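# Line up three dice radially on the mat by value

## Task

Place all three dice entirely on the mat so their centres lie on one straight line running directly outward from the point halfway between the two arm bases. The die with the smallest value goes nearest that point and the largest farthest. Each die must still show the value it shows now, must rest flat, and must stay in place with no help from the robot. Finally open the grippers and move them away from the dice.

## Robot and tools

ROBOT. Two six-joint arms, left_arm and right_arm, each with a two-finger parallel gripper. Base positions in the scene frame: left_arm (-0.044, +0.463, 0), right_arm (+0.070, -0.354, 0), both nearly unrotated about z. The point halfway between them is about (0.013, 0.055, 0); the dice line must run straight out from there.

FRAMES. The scene frame has its origin on the table top between the arms, +z up, +x out over the table, and left_arm on the +y side. The words left and right are arm names, not image sides. Each gripper has its own axes: fingers point along its +z, open and close along its x. The reported end_effector_position is the point between the finger pads; fingertips reach 17.5 mm past it. A flat block on each tool sticks out about 9 cm toward the gripper's -y and turns with it, so watch its clearance.

ROW FORMAT. Both movement tools use a row of 18 numbers, each from -1 to 1, always for both arms: left dx, dy, dz, rx, ry, rz, left gripper position, force_limit, speed, then the same nine for the right arm. dx..rz are an offset (not a pose) in the gripper's own axes, measured from the gripper's pose at the start of the action or move (for the first action of a call, the last pose a result reported). Scale: 1.0 equals 0.6 m or 180 degrees; rx, ry, rz form one rotation vector. Gripper position: +1 fully open (50 mm), about -0.65 pads touching, -1 means close until stopped. force_limit: -1 about 20 N, 0 about 102 N, +1 about 185 N per pad. speed: -1 is 20 mm/s, 0 is 85, +1 is 150. An optional 12 extra numbers (0 to 1) scale joint stiffness, left arm's six joints then the right's.

execute_actions(actions): a list of actions; each action is a table of up to 15 rows, one per 1/30 s step, the last row held for any remaining steps. Every row in an action is an offset from that action's start pose, not from the row before. Each step the command is clipped to within 100 mm and 16 degrees of the measured pose, so large offsets need several actions. An empty list just returns state and images. For an arm that should not move, use zero offsets after the first call, and repeat its gripper's last three numbers (a 0 there is a real command).

move(target, speed, stop_force, blocking): one row as target; each gripper travels in a straight line toward its offset target, both finishing together, in 0.5 to 10 s. speed is in m/s, 0.002 to 0.5 (default 0.25); turning rate is capped at twice that in rad/s. Paths do not avoid obstacles or the other arm. stop_force (9 to 40 N, one value for both) ends an arm's path when its wrist sensor feels that much extra push against the motion; use it only with slow moves and without rotation, and leave it out when lifting off something being pressed. blocking=false returns after 0.5 s; then use wait or stop before new commands. The result adds a move: line with the ending per arm (done, off_target, moving, held, contact, fault) and limits (paced = target clipped; held = a check blocked steps).

wait(seconds): 0 to 10, lets the scene run with commands held. stop(): brakes a running move. zoom_image(camera, region): region [x0, y0, x1, y1] in pixels, at most 504 square, of cam_high, cam_low, cam_left_wrist or cam_right_wrist. read_manual(section): licence text only. finished_scene(scene): ends the current scene, given its number; it cannot be undone.

RESULTS. A state line per arm gives end_effector_position (m), end_effector_quat_wxyz and velocities in the scene frame; reported positions can be off, more at long reach. Hand target lines show where the controller is driving each gripper. Wrist force and torque are in the gripper's axes, noisy, offset by up to about 4 N, saturating near 50 N; pressing on a surface reads as force back into the arm. object_status: 0 fingers moving, 1 stopped while opening, 2 stopped while closing (a grasp), 3 reached the requested opening or pads met (usually nothing held). Grip opening is about (250 - position_measured) x 0.202 mm. A pose unreachable line means a clearance check altered that arm's command. MOTOR HOT warns of heating; an over-temperature fault brakes the arm for a while. Camera calibration (intrinsics and world-to-camera transforms) is given per camera and can be used to locate dice in images.

GRASPING. Send -1 and keep it; confirm object_status 2. Changing force_limit or speed only takes effect after a position change of at least 0.01. To grip softer, open first. Closing on fixed or off-centre items weakens the grip.

AVOID. Do not knock dice or anything off the table. Do not roll or tip dice, since the top face must stay the same; grasp them by opposite side faces and keep the gripper vertical. Set dice down gently and flat before opening. Do not drop, slam or push hard: a joint torque at its limit (141 N m for the big joints, 26.3 N m for the wrists) or an outside force of 150 N stops the arm for 10 s. Stiff arms fault easily if a target is even slightly past a firm contact. Keep the arms from hitting or pressing each other. Brief outside tugs on held items or loose objects can occur. At the end, open the grippers and lift them clear so nothing relies on the robot.

Each tool is called as name(argument=value, ...), one argument or row to a line, values as JSON.

## Session

I'll start by looking at the current state of the scene.

execute_actions(
  actions=[],
)

Scene clock: 0.00 s.
left_arm: end_effector_position=(+0.5714, +0.7104, +0.3499) position_measured=3 object_status=3 end_effector_quat_wxyz=(-0.138, -0.215, +0.967, -0.012) end_effector_velocity=(+0.000, +0.000, -0.000) end_effector_angular_velocity=(-0.001, +0.000, +0.001) | right_arm: end_effector_position=(+0.1335, +0.2730, +0.2553) position_measured=3 object_status=3 end_effector_quat_wxyz=(-0.019, +0.910, +0.409, +0.063) end_effector_velocity=(+0.000, -0.000, -0.000) end_effector_angular_velocity=(-0.000, -0.000, -0.001)
Joint positions: left_arm=[ 0.206 -0.899  0.521 -0.914 -1.592 -1.779] | right_arm=[ 4.891 -1.777 -1.517 -1.346  1.461  2.426]
Joint velocities: left_arm=[ 0.     0.     0.    -0.    -0.001 -0.   ] | right_arm=[ 0.     0.    -0.    -0.001 -0.     0.001]
Joint torques (N m, as the arm reports them, + toward a larger angle): no reading
Motor temperatures (°C, as the motors report them): left_arm=[26 24 24 30 27 32] | right_arm=[27 27 24 30 31 33]
Wrist force (N, on the end effector, along its own x y z axes, offset not removed): no reading
Wrist torque (N m, same axes, about the end effector's origin, offset not removed): no reading
Hand target (left_arm): +0.571, +0.710, +0.350; -0.138, -0.215, +0.967, -0.012
Hand target (right_arm): +0.133, +0.273, +0.255; -0.019, +0.910, +0.409, +0.063
Joint stiffness scale: left_arm=[1. 1. 1. 1. 1. 1.] | right_arm=[1. 1. 1. 1. 1. 1.]

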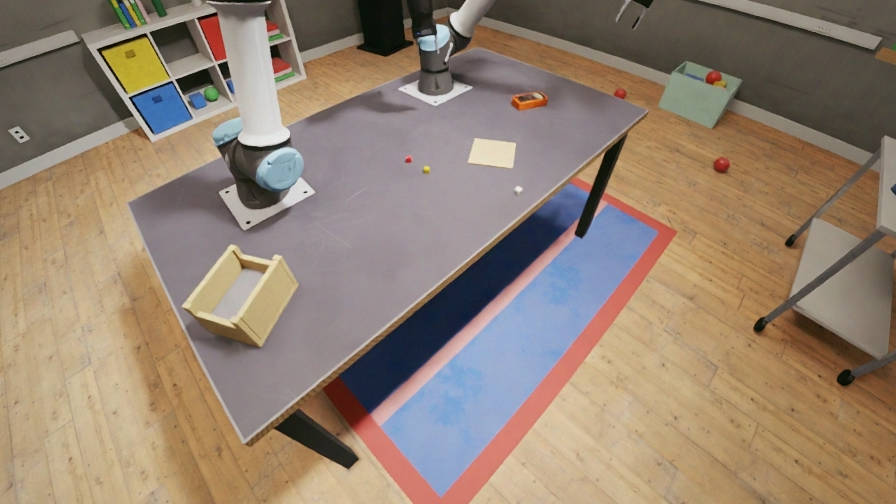

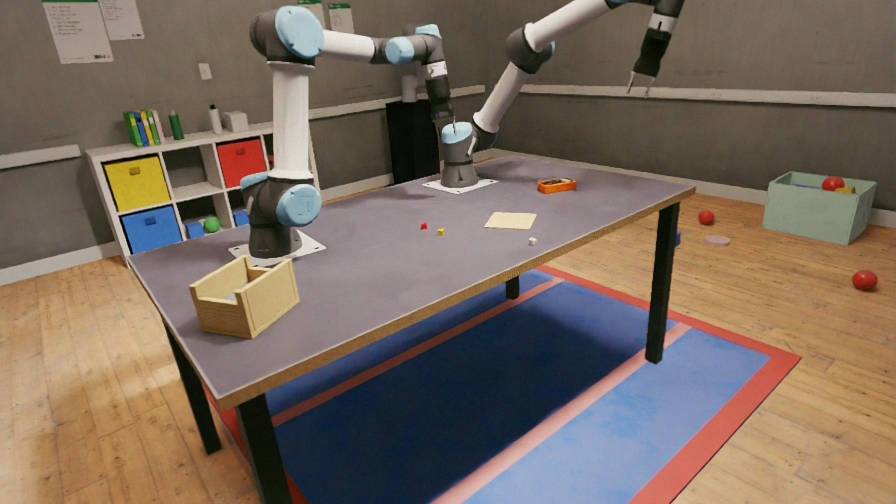

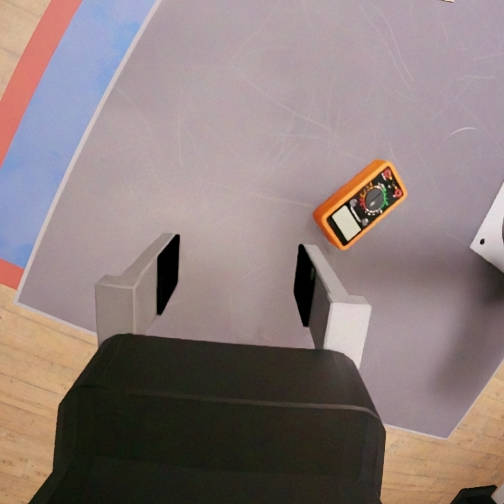

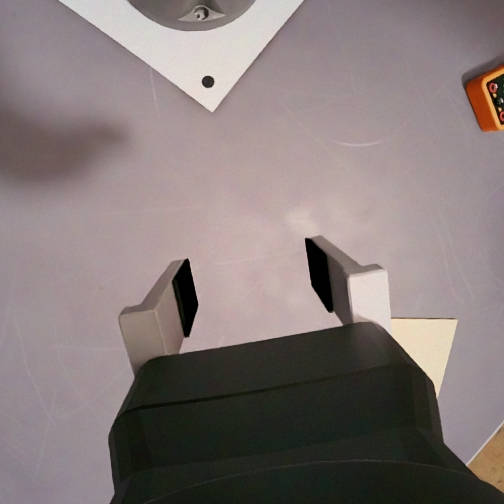

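zoom_image(
  camera="cam_high",
  region=[390, 125, 540, 210],
)

zoom_image(
  camera="cam_low",
  region=[405, 200, 555, 260],
)

Region (390, 125, 540, 210) of cam_high's 896x504 image, scaled by 3.360, with more detail than that image has; it fills the top 286 rows of this view, and the rest is white.

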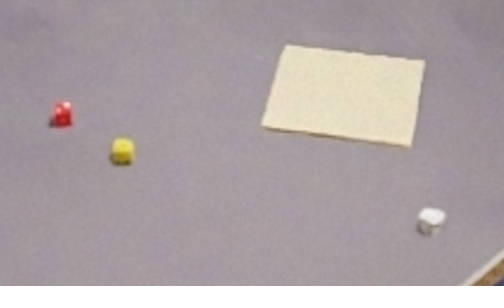

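Region (405, 200, 555, 260) of cam_low's 896x504 image, scaled by 3.360, with more detail than that image has; it fills the top 202 rows of this view, and the rest is white.

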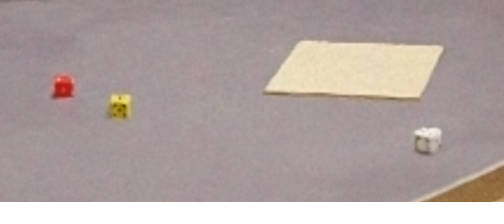

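zoom_image(
  camera="cam_high",
  region=[398, 148, 438, 180],
)

zoom_image(
  camera="cam_low",
  region=[413, 215, 453, 243],
)

zoom_image(
  camera="cam_high",
  region=[503, 178, 533, 202],
)

zoom_image(
  camera="cam_low",
  region=[517, 230, 547, 254],
)

Region (398, 148, 438, 180) of cam_high's 896x504 image, scaled by 12.600, with more detail than that image has; it fills the top 403 rows of this view, and the rest is white.

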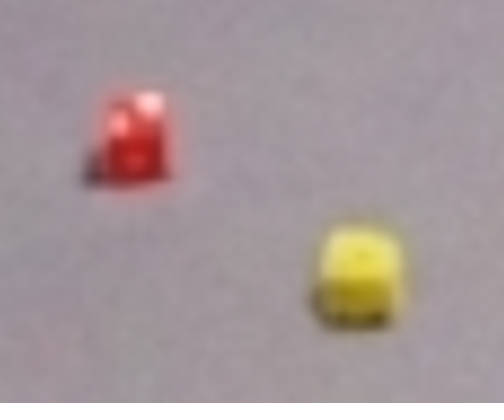

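Region (413, 215, 453, 243) of cam_low's 896x504 image, scaled by 12.600, with more detail than that image has; it fills the top 353 rows of this view, and the rest is white.

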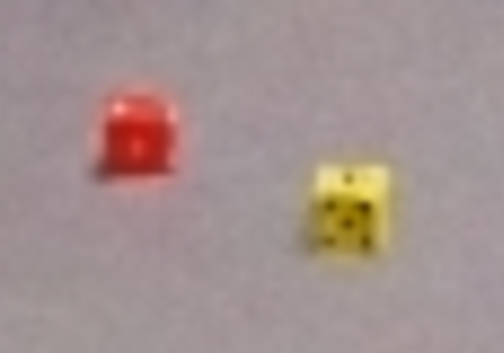

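Region (503, 178, 533, 202) of cam_high's 896x504 image, scaled by 16.800, with more detail than that image has; it fills the top 403 rows of this view, and the rest is white.

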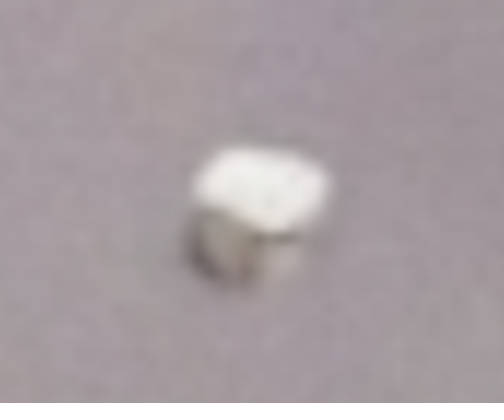

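Region (517, 230, 547, 254) of cam_low's 896x504 image, scaled by 16.800, with more detail than that image has; it fills the top 403 rows of this view, and the rest is white.

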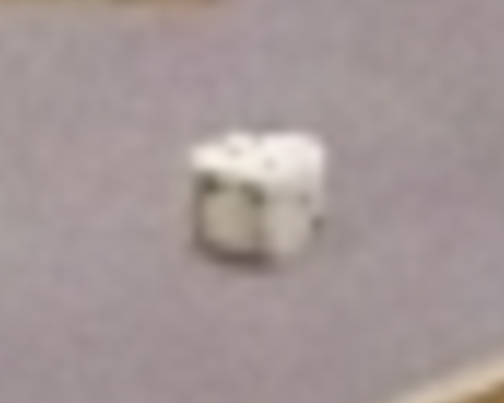

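zoom_image(
  camera="cam_high",
  region=[385, 55, 485, 120],
)

zoom_image(
  camera="cam_high",
  region=[205, 150, 330, 240],
)

Region (385, 55, 485, 120) of cam_high's 896x504 image, scaled by 5.040, with more detail than that image has; it fills the top 328 rows of this view, and the rest is white.

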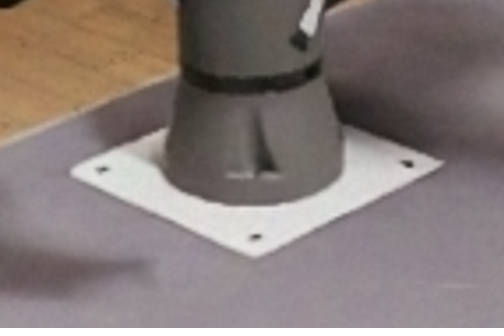

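Region (205, 150, 330, 240) of cam_high's 896x504 image, scaled by 4.032, with more detail than that image has; it fills the top 363 rows of this view, and the rest is white.

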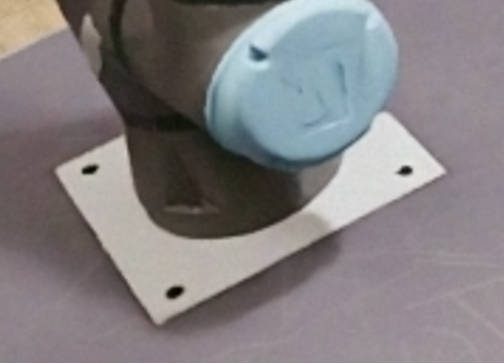

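zoom_image(
  camera="cam_low",
  region=[410, 150, 510, 205],
)

zoom_image(
  camera="cam_low",
  region=[215, 210, 335, 280],
)

Region (410, 150, 510, 205) of cam_low's 896x504 image, scaled by 5.040, with more detail than that image has; it fills the top 277 rows of this view, and the rest is white.

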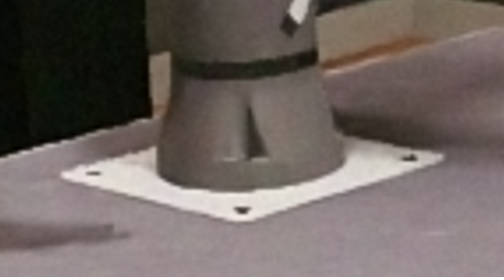

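Region (215, 210, 335, 280) of cam_low's 896x504 image, scaled by 4.200, with more detail than that image has; it fills the top 294 rows of this view, and the rest is white.

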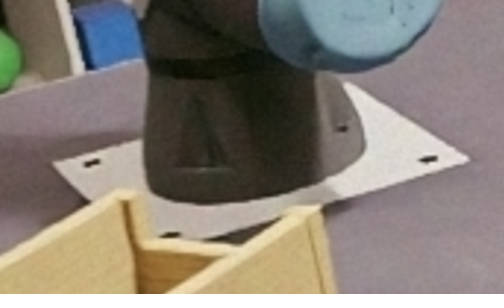

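move(
  target=[0.2012,-0.8815,0.4396,0.0600,-0.0715,-0.3583,1,-0.5,0, -0.1654,0.4240,0.2297,-0.0278,-0.0372,0.4904,1,-0.5,0],
  speed=0.4,
)

Scene clock: 122.67 s.
left_arm: end_effector_position=(+0.6160, +0.1582, +0.1090) position_measured=3 object_status=3 end_effector_quat_wxyz=(+0.001, +0.706, -0.708, -0.001) end_effector_velocity=(-0.000, +0.001, -0.000) end_effector_angular_velocity=(+0.004, +0.000, +0.007) | right_arm: end_effector_position=(+0.2717, +0.0436, +0.1109) position_measured=3 object_status=3 end_effector_quat_wxyz=(+0.000, +0.940, -0.340, +0.001) end_effector_velocity=(+0.000, -0.001, -0.001) end_effector_angular_velocity=(-0.000, -0.000, -0.003)
Joint positions: left_arm=[-0.658 -1.01   1.377 -1.935 -1.573 -3.776] | right_arm=[ 4.623 -1.486 -2.198 -1.029  1.569  3.702]
Joint velocities: left_arm=[ 0.     0.     0.     0.003  0.003 -0.006] | right_arm=[-0.     0.    -0.002  0.002 -0.     0.003]
Joint torques (N m, as the arm reports them, + toward a larger angle): left_arm=[  1.14 -45.55 -26.37  -2.4    0.37  -0.68] | right_arm=[-1.04 22.51 22.27  3.2   0.25  0.12]
Motor temperatures (°C, as the motors report them): left_arm=[26 24 24 30 27 32] | right_arm=[27 27 24 30 31 33]
Wrist force (N, on the end effector, along its own x y z axes, offset not removed): left_arm=[-0.5 0.5 1.8] | right_arm=[2.5 -1.3 1.2]
Wrist torque (N m, same axes, about the end effector's origin, offset not removed): left_arm=[0.01 0.18 0.07] | right_arm=[0.05 -0.38 -0.07]
Hand target (left_arm): +0.618, +0.159, +0.110; +0.000, +0.707, -0.707, -0.001
Hand target (right_arm): +0.272, +0.042, +0.111; -0.000, +0.940, -0.342, +0.000
Off the commanded pose (left_arm): 0.003 m, 0 deg.
Off the commanded pose (right_arm): 0.002 m, 0 deg.
Joint stiffness scale: left_arm=[1. 1. 1. 1. 1. 1.] | right_arm=[1. 1. 1. 1. 1. 1.]
move: done
camera_calibration (this result's frames):
cam_left_wrist: T_world_to_cam=[[0.103998, -0.994557, -0.0063459, 0.0908938], [-0.964631, -0.102419, 0.242894, 0.596521], [-0.242222, -0.0191391, -0.970032, 0.412723], [0, 0, 0, 1]] pos_world=[0.66594, 0.159393, 0.256041]
cam_right_wrist: T_world_to_cam=[[0.669458, -0.742502, 0.0227326, -0.145622], [-0.729327, -0.651152, 0.209959, 0.214455], [-0.141092, -0.157138, -0.977446, 0.308011], [0, 0, 0, 1]] pos_world=[0.297354, 0.0799186, 0.259348]

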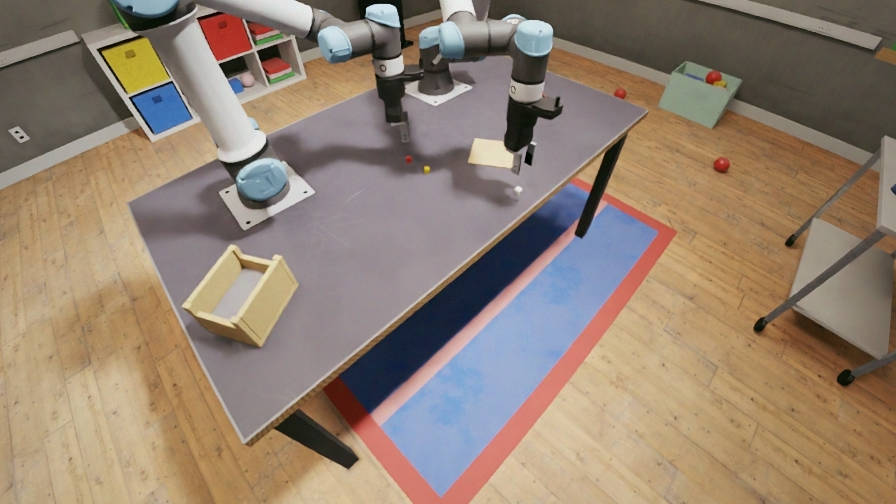

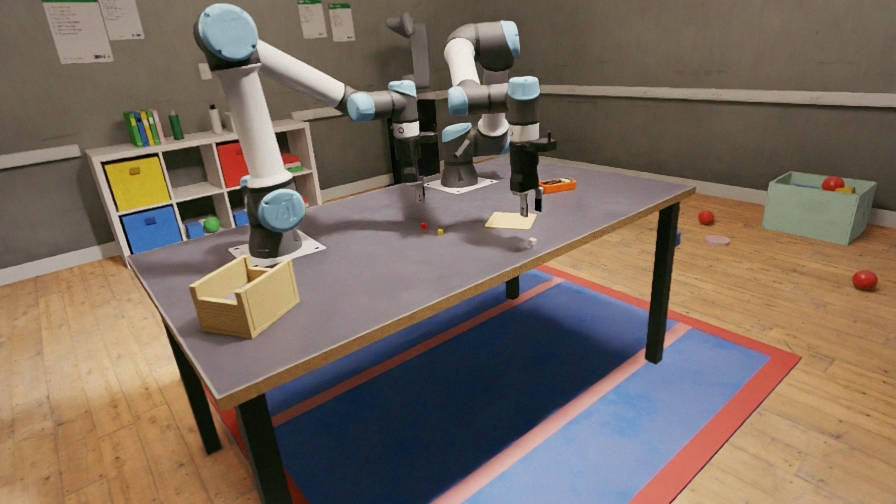

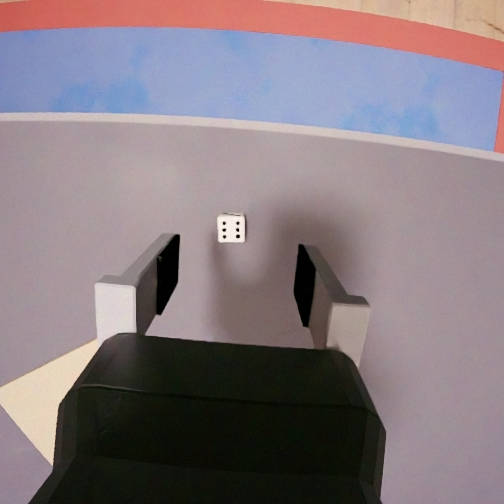

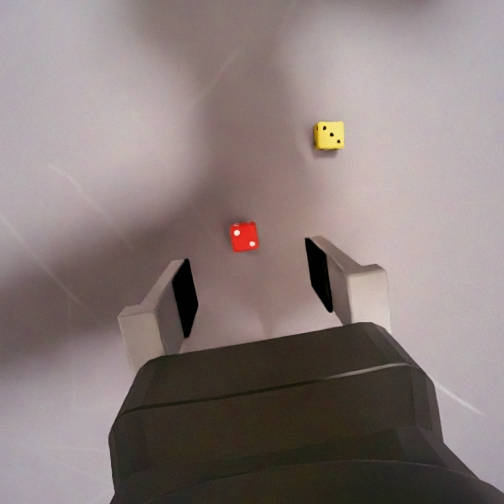

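zoom_image(
  camera="cam_left_wrist",
  region=[150, 190, 330, 330],
)

zoom_image(
  camera="cam_left_wrist",
  region=[205, 205, 255, 250],
)

zoom_image(
  camera="cam_right_wrist",
  region=[220, 213, 270, 260],
)

zoom_image(
  camera="cam_right_wrist",
  region=[305, 112, 355, 160],
)

zoom_image(
  camera="cam_right_wrist",
  region=[160, 200, 350, 350],
)

Region (150, 190, 330, 330) of cam_left_wrist's 504x504 image, scaled by 2.800, with more detail than that image has.

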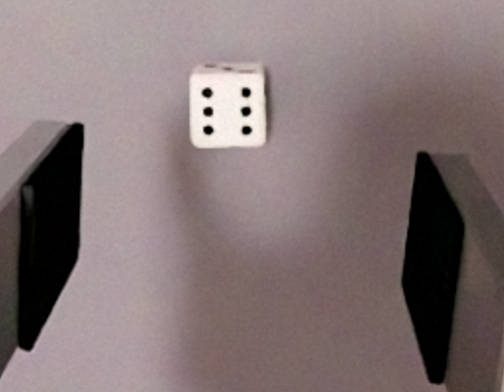

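Region (205, 205, 255, 250) of cam_left_wrist's 504x504 image, scaled by 10.080, with more detail than that image has; it fills the top 454 rows of this view, and the rest is white.

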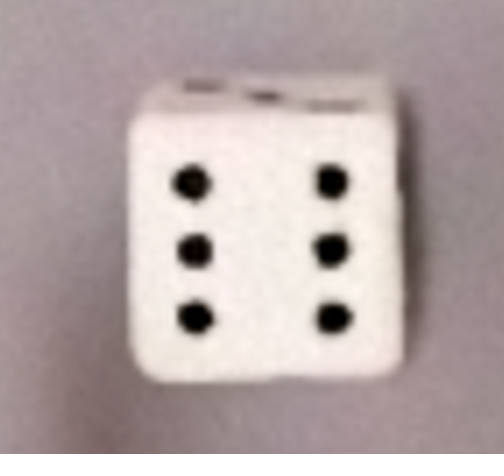

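Region (220, 213, 270, 260) of cam_right_wrist's 504x504 image, scaled by 10.080, with more detail than that image has; it fills the top 474 rows of this view, and the rest is white.

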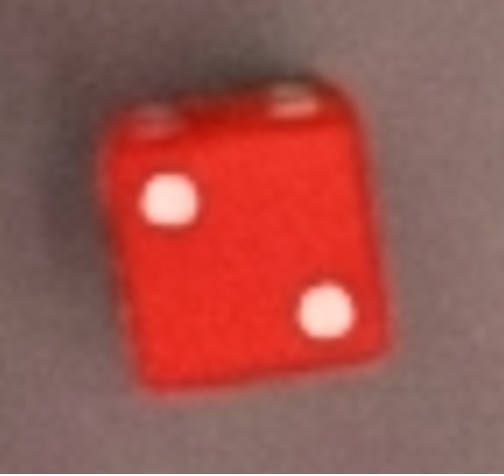

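Region (305, 112, 355, 160) of cam_right_wrist's 504x504 image, scaled by 10.080, with more detail than that image has; it fills the top 484 rows of this view, and the rest is white.

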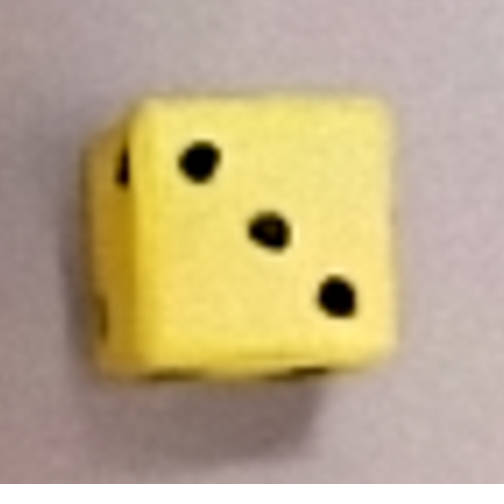

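Region (160, 200, 350, 350) of cam_right_wrist's 504x504 image, scaled by 2.653, with more detail than that image has; it fills the top 398 rows of this view, and the rest is white.

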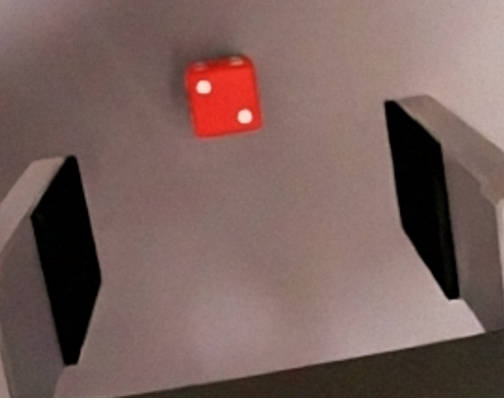

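zoom_image(
  camera="cam_left_wrist",
  region=[150, 225, 200, 325],
)

zoom_image(
  camera="cam_left_wrist",
  region=[280, 235, 330, 335],
)

Region (150, 225, 200, 325) of cam_left_wrist's 504x504 image, scaled by 5.040, with more detail than that image has.

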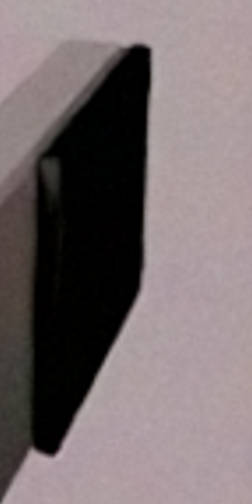

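Region (280, 235, 330, 335) of cam_left_wrist's 504x504 image, scaled by 5.040, with more detail than that image has.

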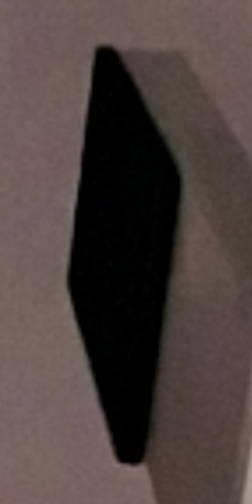

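zoom_image(
  camera="cam_right_wrist",
  region=[160, 250, 210, 350],
)

zoom_image(
  camera="cam_right_wrist",
  region=[295, 228, 345, 328],
)

Region (160, 250, 210, 350) of cam_right_wrist's 504x504 image, scaled by 5.040, with more detail than that image has.

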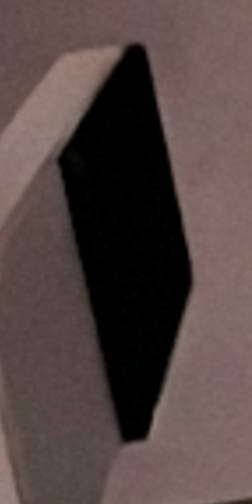

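Region (295, 228, 345, 328) of cam_right_wrist's 504x504 image, scaled by 5.040, with more detail than that image has.

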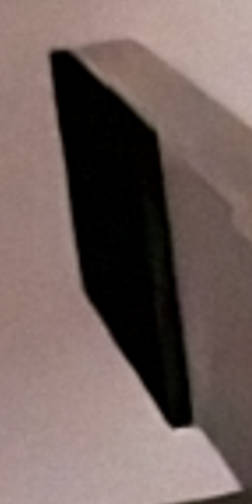

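zoom_image(
  camera="cam_low",
  region=[500, 180, 570, 255],
)

zoom_image(
  camera="cam_low",
  region=[390, 170, 460, 245],
)

Region (500, 180, 570, 255) of cam_low's 896x504 image, scaled by 6.720, with more detail than that image has; it fills the left 470 columns of this view, and the rest is white.

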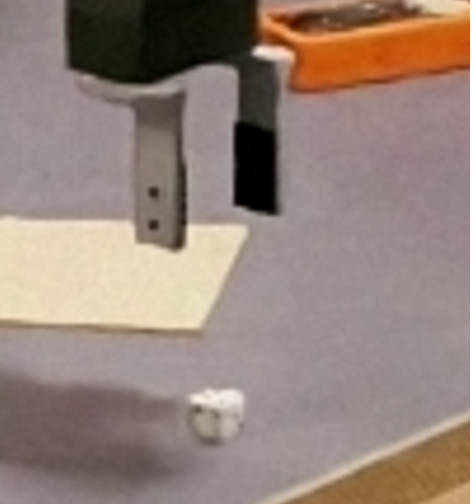

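Region (390, 170, 460, 245) of cam_low's 896x504 image, scaled by 6.720, with more detail than that image has; it fills the left 470 columns of this view, and the rest is white.

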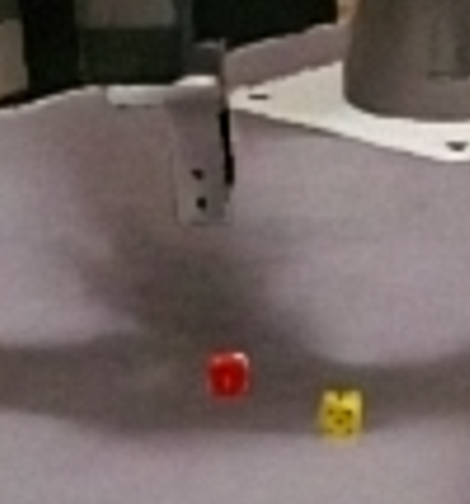

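move(
  target=[-0.0102,0.0031,0.145,0.0009,0,-0.0309,0.45,-0.5,0, -0.0014,-0.0041,0.1482,0,0,0.005,0.45,-0.5,0],
  speed=0.12,
)

Scene clock: 239.20 s.
left_arm: end_effector_position=(+0.6138, +0.1624, +0.0230) position_measured=85 object_status=3 end_effector_quat_wxyz=(+0.000, +0.739, -0.674, +0.001) end_effector_velocity=(+0.001, +0.001, -0.001) end_effector_angular_velocity=(-0.000, -0.002, +0.004) | right_arm: end_effector_position=(+0.2726, +0.0476, +0.0240) position_measured=85 object_status=3 end_effector_quat_wxyz=(-0.002, +0.938, -0.346, +0.000) end_effector_velocity=(-0.000, +0.002, +0.000) end_effector_angular_velocity=(+0.005, -0.001, +0.002)
Joint positions: left_arm=[-0.658 -0.927  1.482 -2.127 -1.572 -3.87 ] | right_arm=[ 4.623 -1.662 -2.31  -0.736  1.569  3.715]
Joint velocities: left_arm=[ 0.001  0.001  0.001 -0.003  0.001 -0.003] | right_arm=[ 0.001 -0.001 -0.     0.006  0.    -0.001]
Joint torques (N m, as the arm reports them, + toward a larger angle): left_arm=[  0.67 -48.43 -19.54  -3.72   0.45  -0.25] | right_arm=[-0.54 21.95 17.72  3.17 -0.38  0.13]
Motor temperatures (°C, as the motors report them): left_arm=[26 24 25 30 27 32] | right_arm=[27 27 24 30 31 33]
Wrist force (N, on the end effector, along its own x y z axes, offset not removed): left_arm=[-0.5 2.1 0.5] | right_arm=[1.2 0.9 0.4]
Wrist torque (N m, same axes, about the end effector's origin, offset not removed): left_arm=[0.62 0.00 0.07] | right_arm=[0.17 -0.23 0.25]
Hand target (left_arm): +0.614, +0.164, +0.022; +0.000, +0.740, -0.673, -0.000
Hand target (right_arm): +0.273, +0.046, +0.022; +0.000, +0.938, -0.347, +0.001
Off the commanded pose (left_arm): 0.002 m, 0 deg.
Off the commanded pose (right_arm): 0.003 m, 0 deg.
Joint stiffness scale: left_arm=[1. 1. 1. 1. 1. 1.] | right_arm=[1. 1. 1. 1. 1. 1.]
move: done
camera_calibration (this result's frames):
cam_left_wrist: T_world_to_cam=[[0.19729, -0.980334, -0.00463819, 0.0350934], [-0.951456, -0.192614, 0.240065, 0.622371], [-0.236237, -0.0429494, -0.970746, 0.329093], [0, 0, 0, 1]] pos_world=[0.662979, 0.168415, 0.170219]
cam_right_wrist: T_world_to_cam=[[0.659446, -0.751487, 0.0199373, -0.138008], [-0.738099, -0.642211, 0.206823, 0.237949], [-0.142621, -0.151104, -0.978175, 0.223926], [0, 0, 0, 1]] pos_world=[0.298575, 0.0829383, 0.172577]

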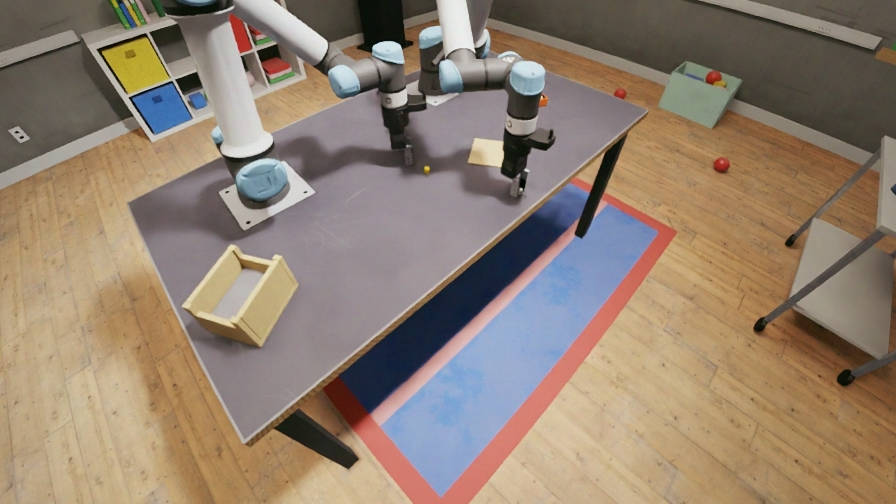

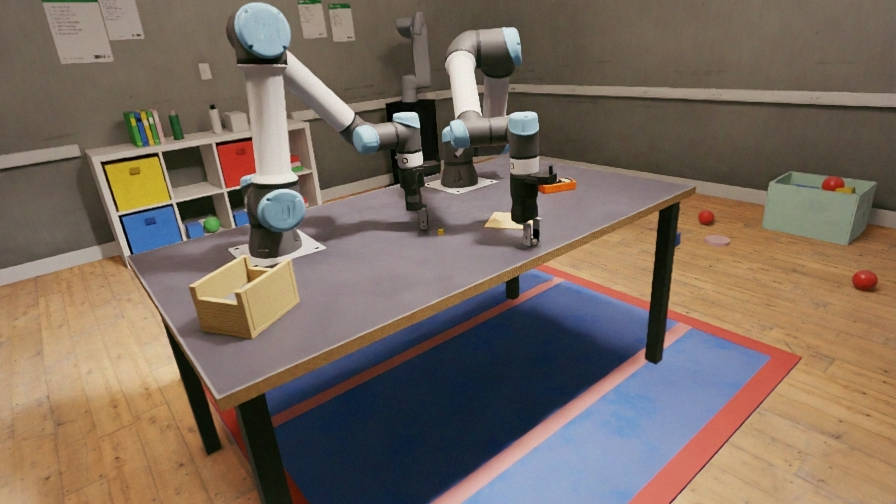

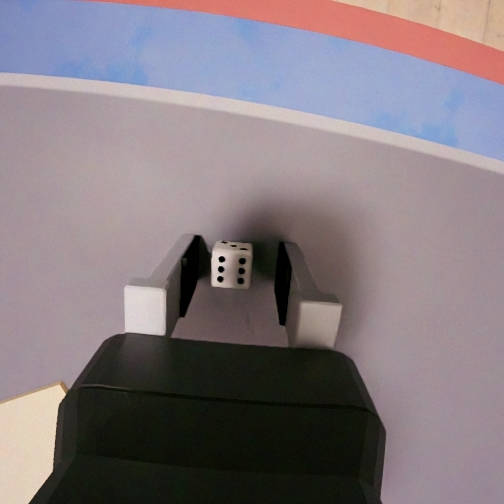

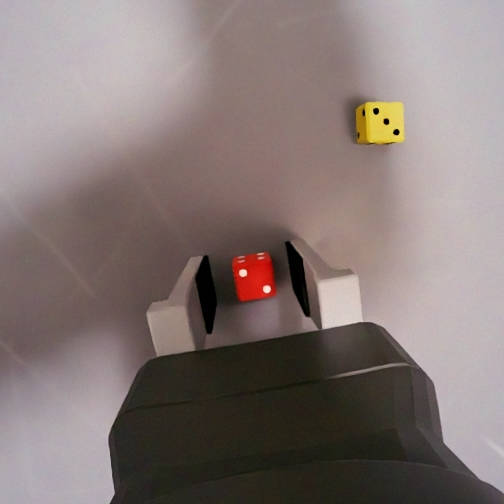

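zoom_image(
  camera="cam_left_wrist",
  region=[170, 225, 300, 335],
)

zoom_image(
  camera="cam_right_wrist",
  region=[185, 230, 315, 340],
)

zoom_image(
  camera="cam_low",
  region=[510, 210, 555, 255],
)

zoom_image(
  camera="cam_low",
  region=[405, 198, 450, 243],
)

Region (170, 225, 300, 335) of cam_left_wrist's 504x504 image, scaled by 3.877, with more detail than that image has; it fills the top 426 rows of this view, and the rest is white.

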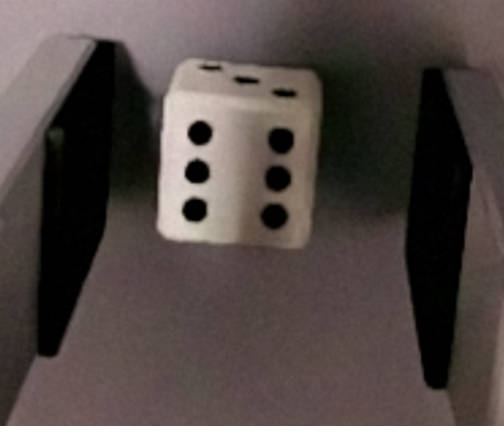

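Region (185, 230, 315, 340) of cam_right_wrist's 504x504 image, scaled by 3.877, with more detail than that image has; it fills the top 426 rows of this view, and the rest is white.

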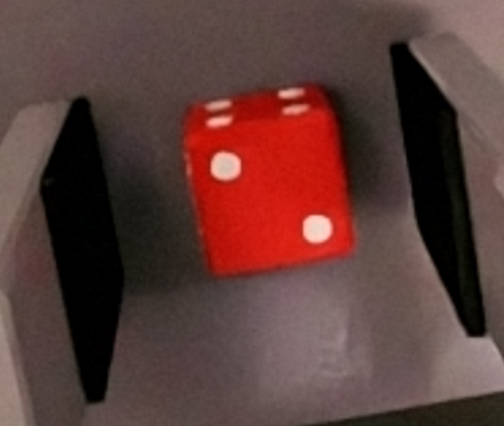

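Region (510, 210, 555, 255) of cam_low's 896x504 image, scaled by 11.200, with more detail than that image has.

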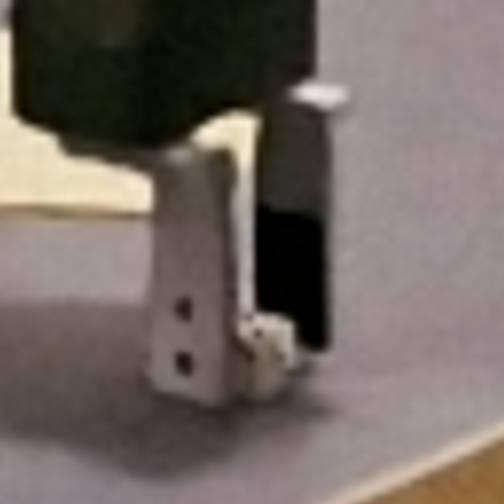

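Region (405, 198, 450, 243) of cam_low's 896x504 image, scaled by 11.200, with more detail than that image has.

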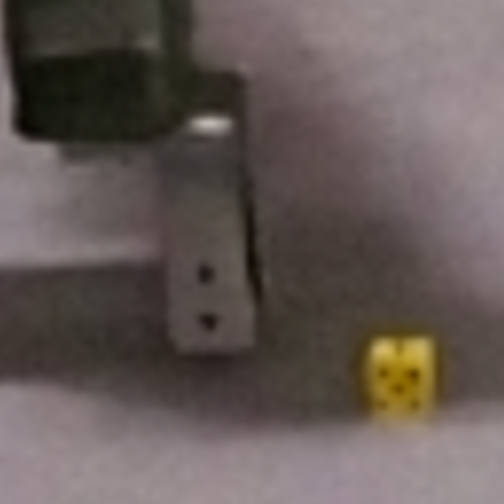

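execute_actions(
  actions=[
    [[0,0,0,0,0,0,-1,-0.5,-0.2, 0,0,0,0,0,0,-1,-0.5,-0.2]],
  ],
)

Scene clock: 280.53 s.
left_arm: end_effector_position=(+0.6139, +0.1624, +0.0231) position_measured=180 object_status=2 end_effector_quat_wxyz=(+0.000, +0.739, -0.674, +0.001) end_effector_velocity=(+0.000, +0.000, -0.000) end_effector_angular_velocity=(+0.001, -0.001, -0.001) | right_arm: end_effector_position=(+0.2726, +0.0477, +0.0240) position_measured=180 object_status=2 end_effector_quat_wxyz=(-0.002, +0.938, -0.346, +0.000) end_effector_velocity=(+0.000, -0.000, +0.000) end_effector_angular_velocity=(-0.000, -0.000, -0.000)
Joint positions: left_arm=[-0.658 -0.927  1.482 -2.128 -1.572 -3.87 ] | right_arm=[ 4.623 -1.662 -2.31  -0.736  1.569  3.715]
Joint velocities: left_arm=[ 0.     0.    -0.     0.     0.001  0.001] | right_arm=[-0.  0.  0. -0. -0. -0.]
Joint torques (N m, as the arm reports them, + toward a larger angle): left_arm=[  0.06 -48.3  -21.25  -2.79  -0.03  -0.06] | right_arm=[-0.18 24.4  21.49  2.81 -0.1  -0.22]
Motor temperatures (°C, as the motors report them): left_arm=[26 24 25 30 27 32] | right_arm=[27 27 24 30 31 33]
Wrist force (N, on the end effector, along its own x y z axes, offset not removed): left_arm=[-0.5 1.2 -1.6] | right_arm=[0.0 1.3 -2.5]
Wrist torque (N m, same axes, about the end effector's origin, offset not removed): left_arm=[0.24 0.16 0.03] | right_arm=[0.18 0.06 0.27]
Hand target (left_arm): +0.614, +0.162, +0.023; +0.000, +0.739, -0.674, +0.001
Hand target (right_arm): +0.273, +0.048, +0.024; -0.002, +0.938, -0.346, +0.000
Off the commanded pose (left_arm): 0.000 m, 0 deg.
Off the commanded pose (right_arm): 0.000 m, 0 deg.
Joint stiffness scale: left_arm=[1. 1. 1. 1. 1. 1.] | right_arm=[1. 1. 1. 1. 1. 1.]
camera_calibration (this result's frames):
cam_left_wrist: T_world_to_cam=[[0.197405, -0.980312, -0.00442075, 0.034958], [-0.951496, -0.192684, 0.239852, 0.622461], [-0.235982, -0.0431418, -0.970799, 0.329019], [0, 0, 0, 1]] pos_world=[0.66301, 0.168403, 0.170267]
cam_right_wrist: T_world_to_cam=[[0.659442, -0.7515, 0.0196139, -0.1379], [-0.738115, -0.642308, 0.206461, 0.238073], [-0.142557, -0.150626, -0.978258, 0.223935], [0, 0, 0, 1]] pos_world=[0.298585, 0.0830147, 0.172618]

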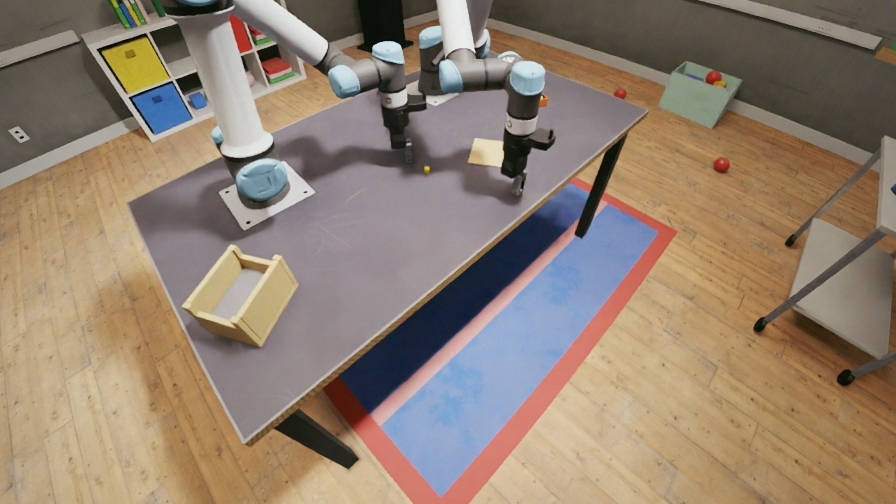

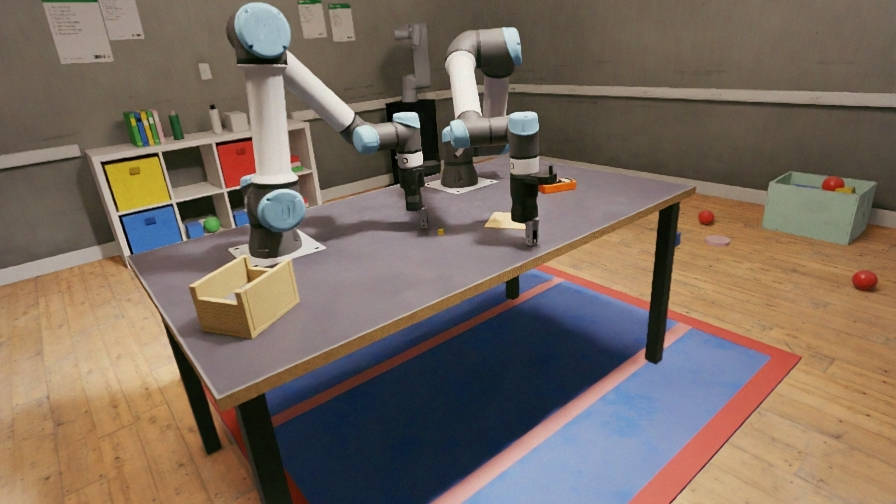

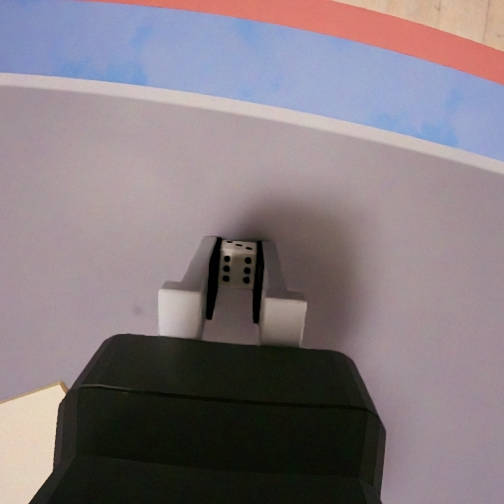

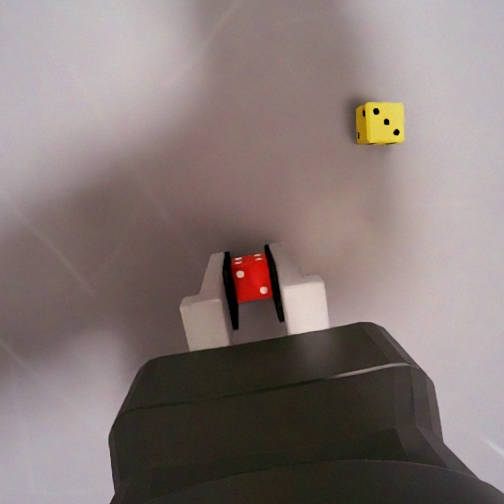

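zoom_image(
  camera="cam_right_wrist",
  region=[345, 90, 415, 155],
)

zoom_image(
  camera="cam_left_wrist",
  region=[0, 340, 120, 504],
)

Region (345, 90, 415, 155) of cam_right_wrist's 504x504 image, scaled by 7.200, with more detail than that image has; it fills the top 468 rows of this view, and the rest is white.

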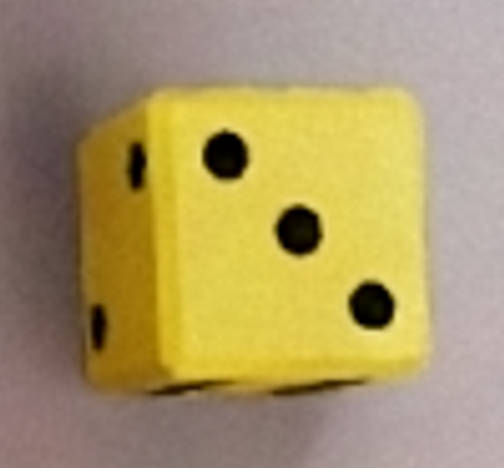

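Region (0, 340, 120, 504) of cam_left_wrist's 504x504 image, scaled by 3.073, with more detail than that image has; it fills the left 369 columns of this view, and the rest is white.

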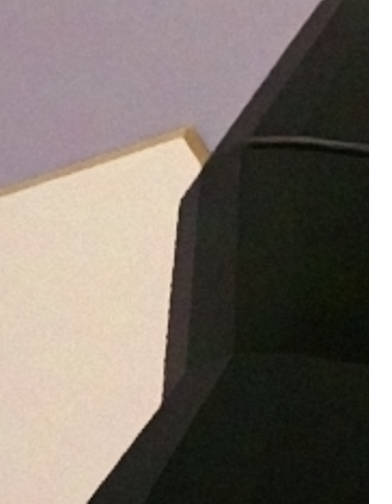

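execute_actions(
  actions=[
    [[0,0,-0.004,0,0,0,-1,-0.5,-0.2, 0,0,-0.004,0,0,0,-1,-0.5,-0.2],[0,0,-0.009,0,0,0,-1,-0.5,-0.2, 0,0,-0.009,0,0,0,-1,-0.5,-0.2],[0,0,-0.015,0,0,0,-1,-0.5,-0.2, 0,0,-0.015,0,0,0,-1,-0.5,-0.2],[0,0,-0.021,0,0,0,-1,-0.5,-0.2, 0,0,-0.021,0,0,0,-1,-0.5,-0.2],[0,0,-0.027,0,0,0,-1,-0.5,-0.2, 0,0,-0.027,0,0,0,-1,-0.5,-0.2],[0,0,-0.033,0,0,0,-1,-0.5,-0.2, 0,0,-0.033,0,0,0,-1,-0.5,-0.2],[0,0,-0.038,0,0,0,-1,-0.5,-0.2, 0,0,-0.038,0,0,0,-1,-0.5,-0.2],[0,0,-0.042,0,0,0,-1,-0.5,-0.2, 0,0,-0.042,0,0,0,-1,-0.5,-0.2]],
  ],
)

Scene clock: 344.77 s.
left_arm: end_effector_position=(+0.6140, +0.1623, +0.0477) position_measured=180 object_status=2 end_effector_quat_wxyz=(+0.000, +0.739, -0.674, +0.002) end_effector_velocity=(+0.000, -0.000, +0.022) end_effector_angular_velocity=(-0.001, -0.002, -0.001) | right_arm: end_effector_position=(+0.2726, +0.0481, +0.0479) position_measured=180 object_status=2 end_effector_quat_wxyz=(-0.004, +0.938, -0.346, -0.000) end_effector_velocity=(-0.001, -0.008, +0.008) end_effector_angular_velocity=(-0.035, +0.005, +0.001)
Joint positions: left_arm=[-0.658 -0.957  1.463 -2.082 -1.572 -3.87 ] | right_arm=[ 4.623 -1.608 -2.285 -0.812  1.569  3.715]
Joint velocities: left_arm=[-0.    -0.026 -0.02   0.043  0.     0.001] | right_arm=[ 0.     0.024  0.018 -0.078  0.    -0.001]
Joint torques (N m, as the arm reports them, + toward a larger angle): left_arm=[ -0.57 -46.96 -22.9   -2.33  -0.03  -0.03] | right_arm=[-0.01 23.21 25.92  3.14 -0.28 -0.43]
Motor temperatures (°C, as the motors report them): left_arm=[26 25 25 30 27 32] | right_arm=[27 27 24 30 31 33]
Wrist force (N, on the end effector, along its own x y z axes, offset not removed): left_arm=[-1.9 0.2 -3.2] | right_arm=[1.4 -2.8 -3.9]
Wrist torque (N m, same axes, about the end effector's origin, offset not removed): left_arm=[0.10 0.48 -0.05] | right_arm=[-0.41 -0.31 0.20]
Hand target (left_arm): +0.614, +0.162, +0.048; +0.000, +0.739, -0.674, +0.001
Hand target (right_arm): +0.272, +0.048, +0.049; -0.002, +0.938, -0.346, +0.000
Off the commanded pose (left_arm): 0.001 m, 0 deg.
Off the commanded pose (right_arm): 0.001 m, 0 deg.
Joint stiffness scale: left_arm=[1. 1. 1. 1. 1. 1.] | right_arm=[1. 1. 1. 1. 1. 1.]
camera_calibration (this result's frames):
cam_left_wrist: T_world_to_cam=[[0.197414, -0.980318, -0.00199653, 0.0348391], [-0.952123, -0.19222, 0.237726, 0.617058], [-0.233431, -0.0450294, -0.97133, 0.351722], [0, 0, 0, 1]] pos_world=[0.66274, 0.168602, 0.195017]
cam_right_wrist: T_world_to_cam=[[0.659433, -0.751565, 0.017289, -0.138028], [-0.738212, -0.643028, 0.203858, 0.233577], [-0.142095, -0.147194, -0.978848, 0.247095], [0, 0, 0, 1]] pos_world=[0.298561, 0.0828308, 0.196638]

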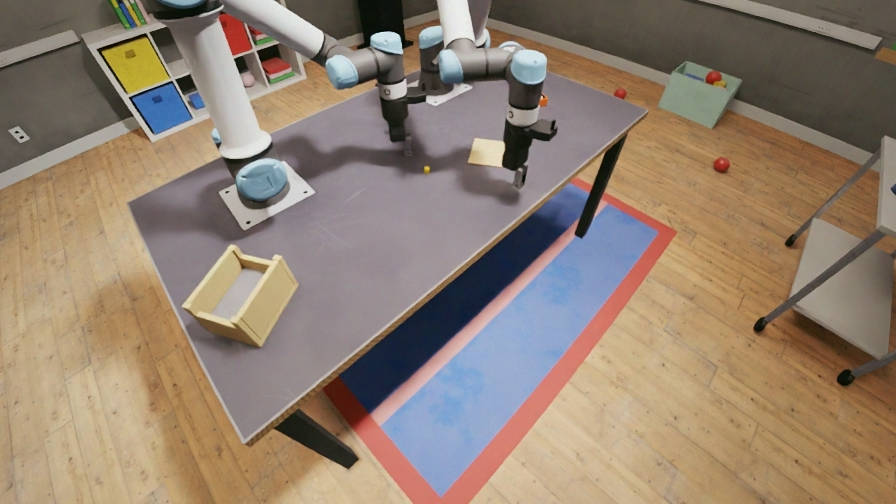

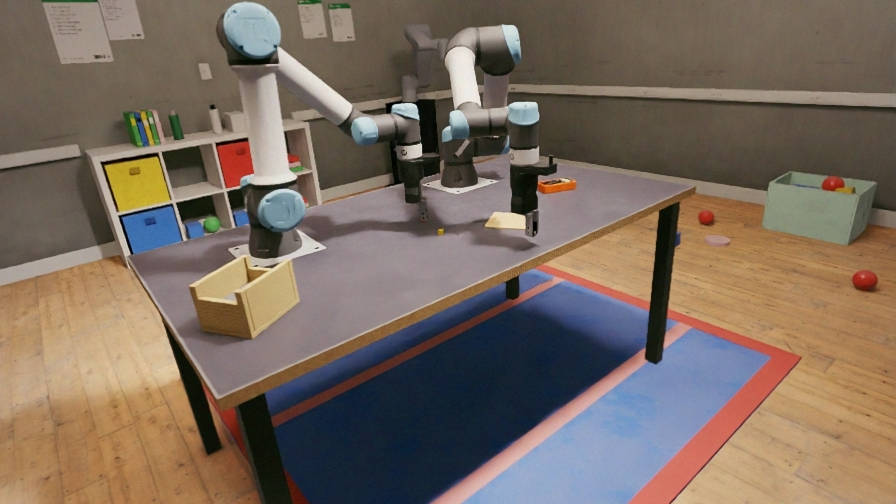

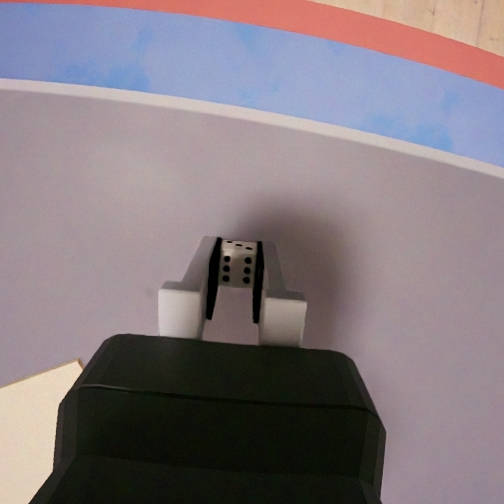

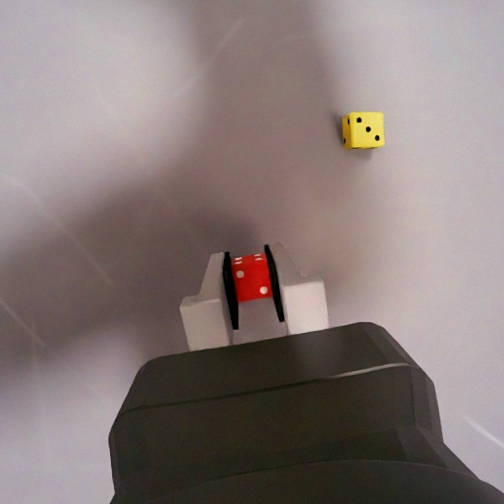

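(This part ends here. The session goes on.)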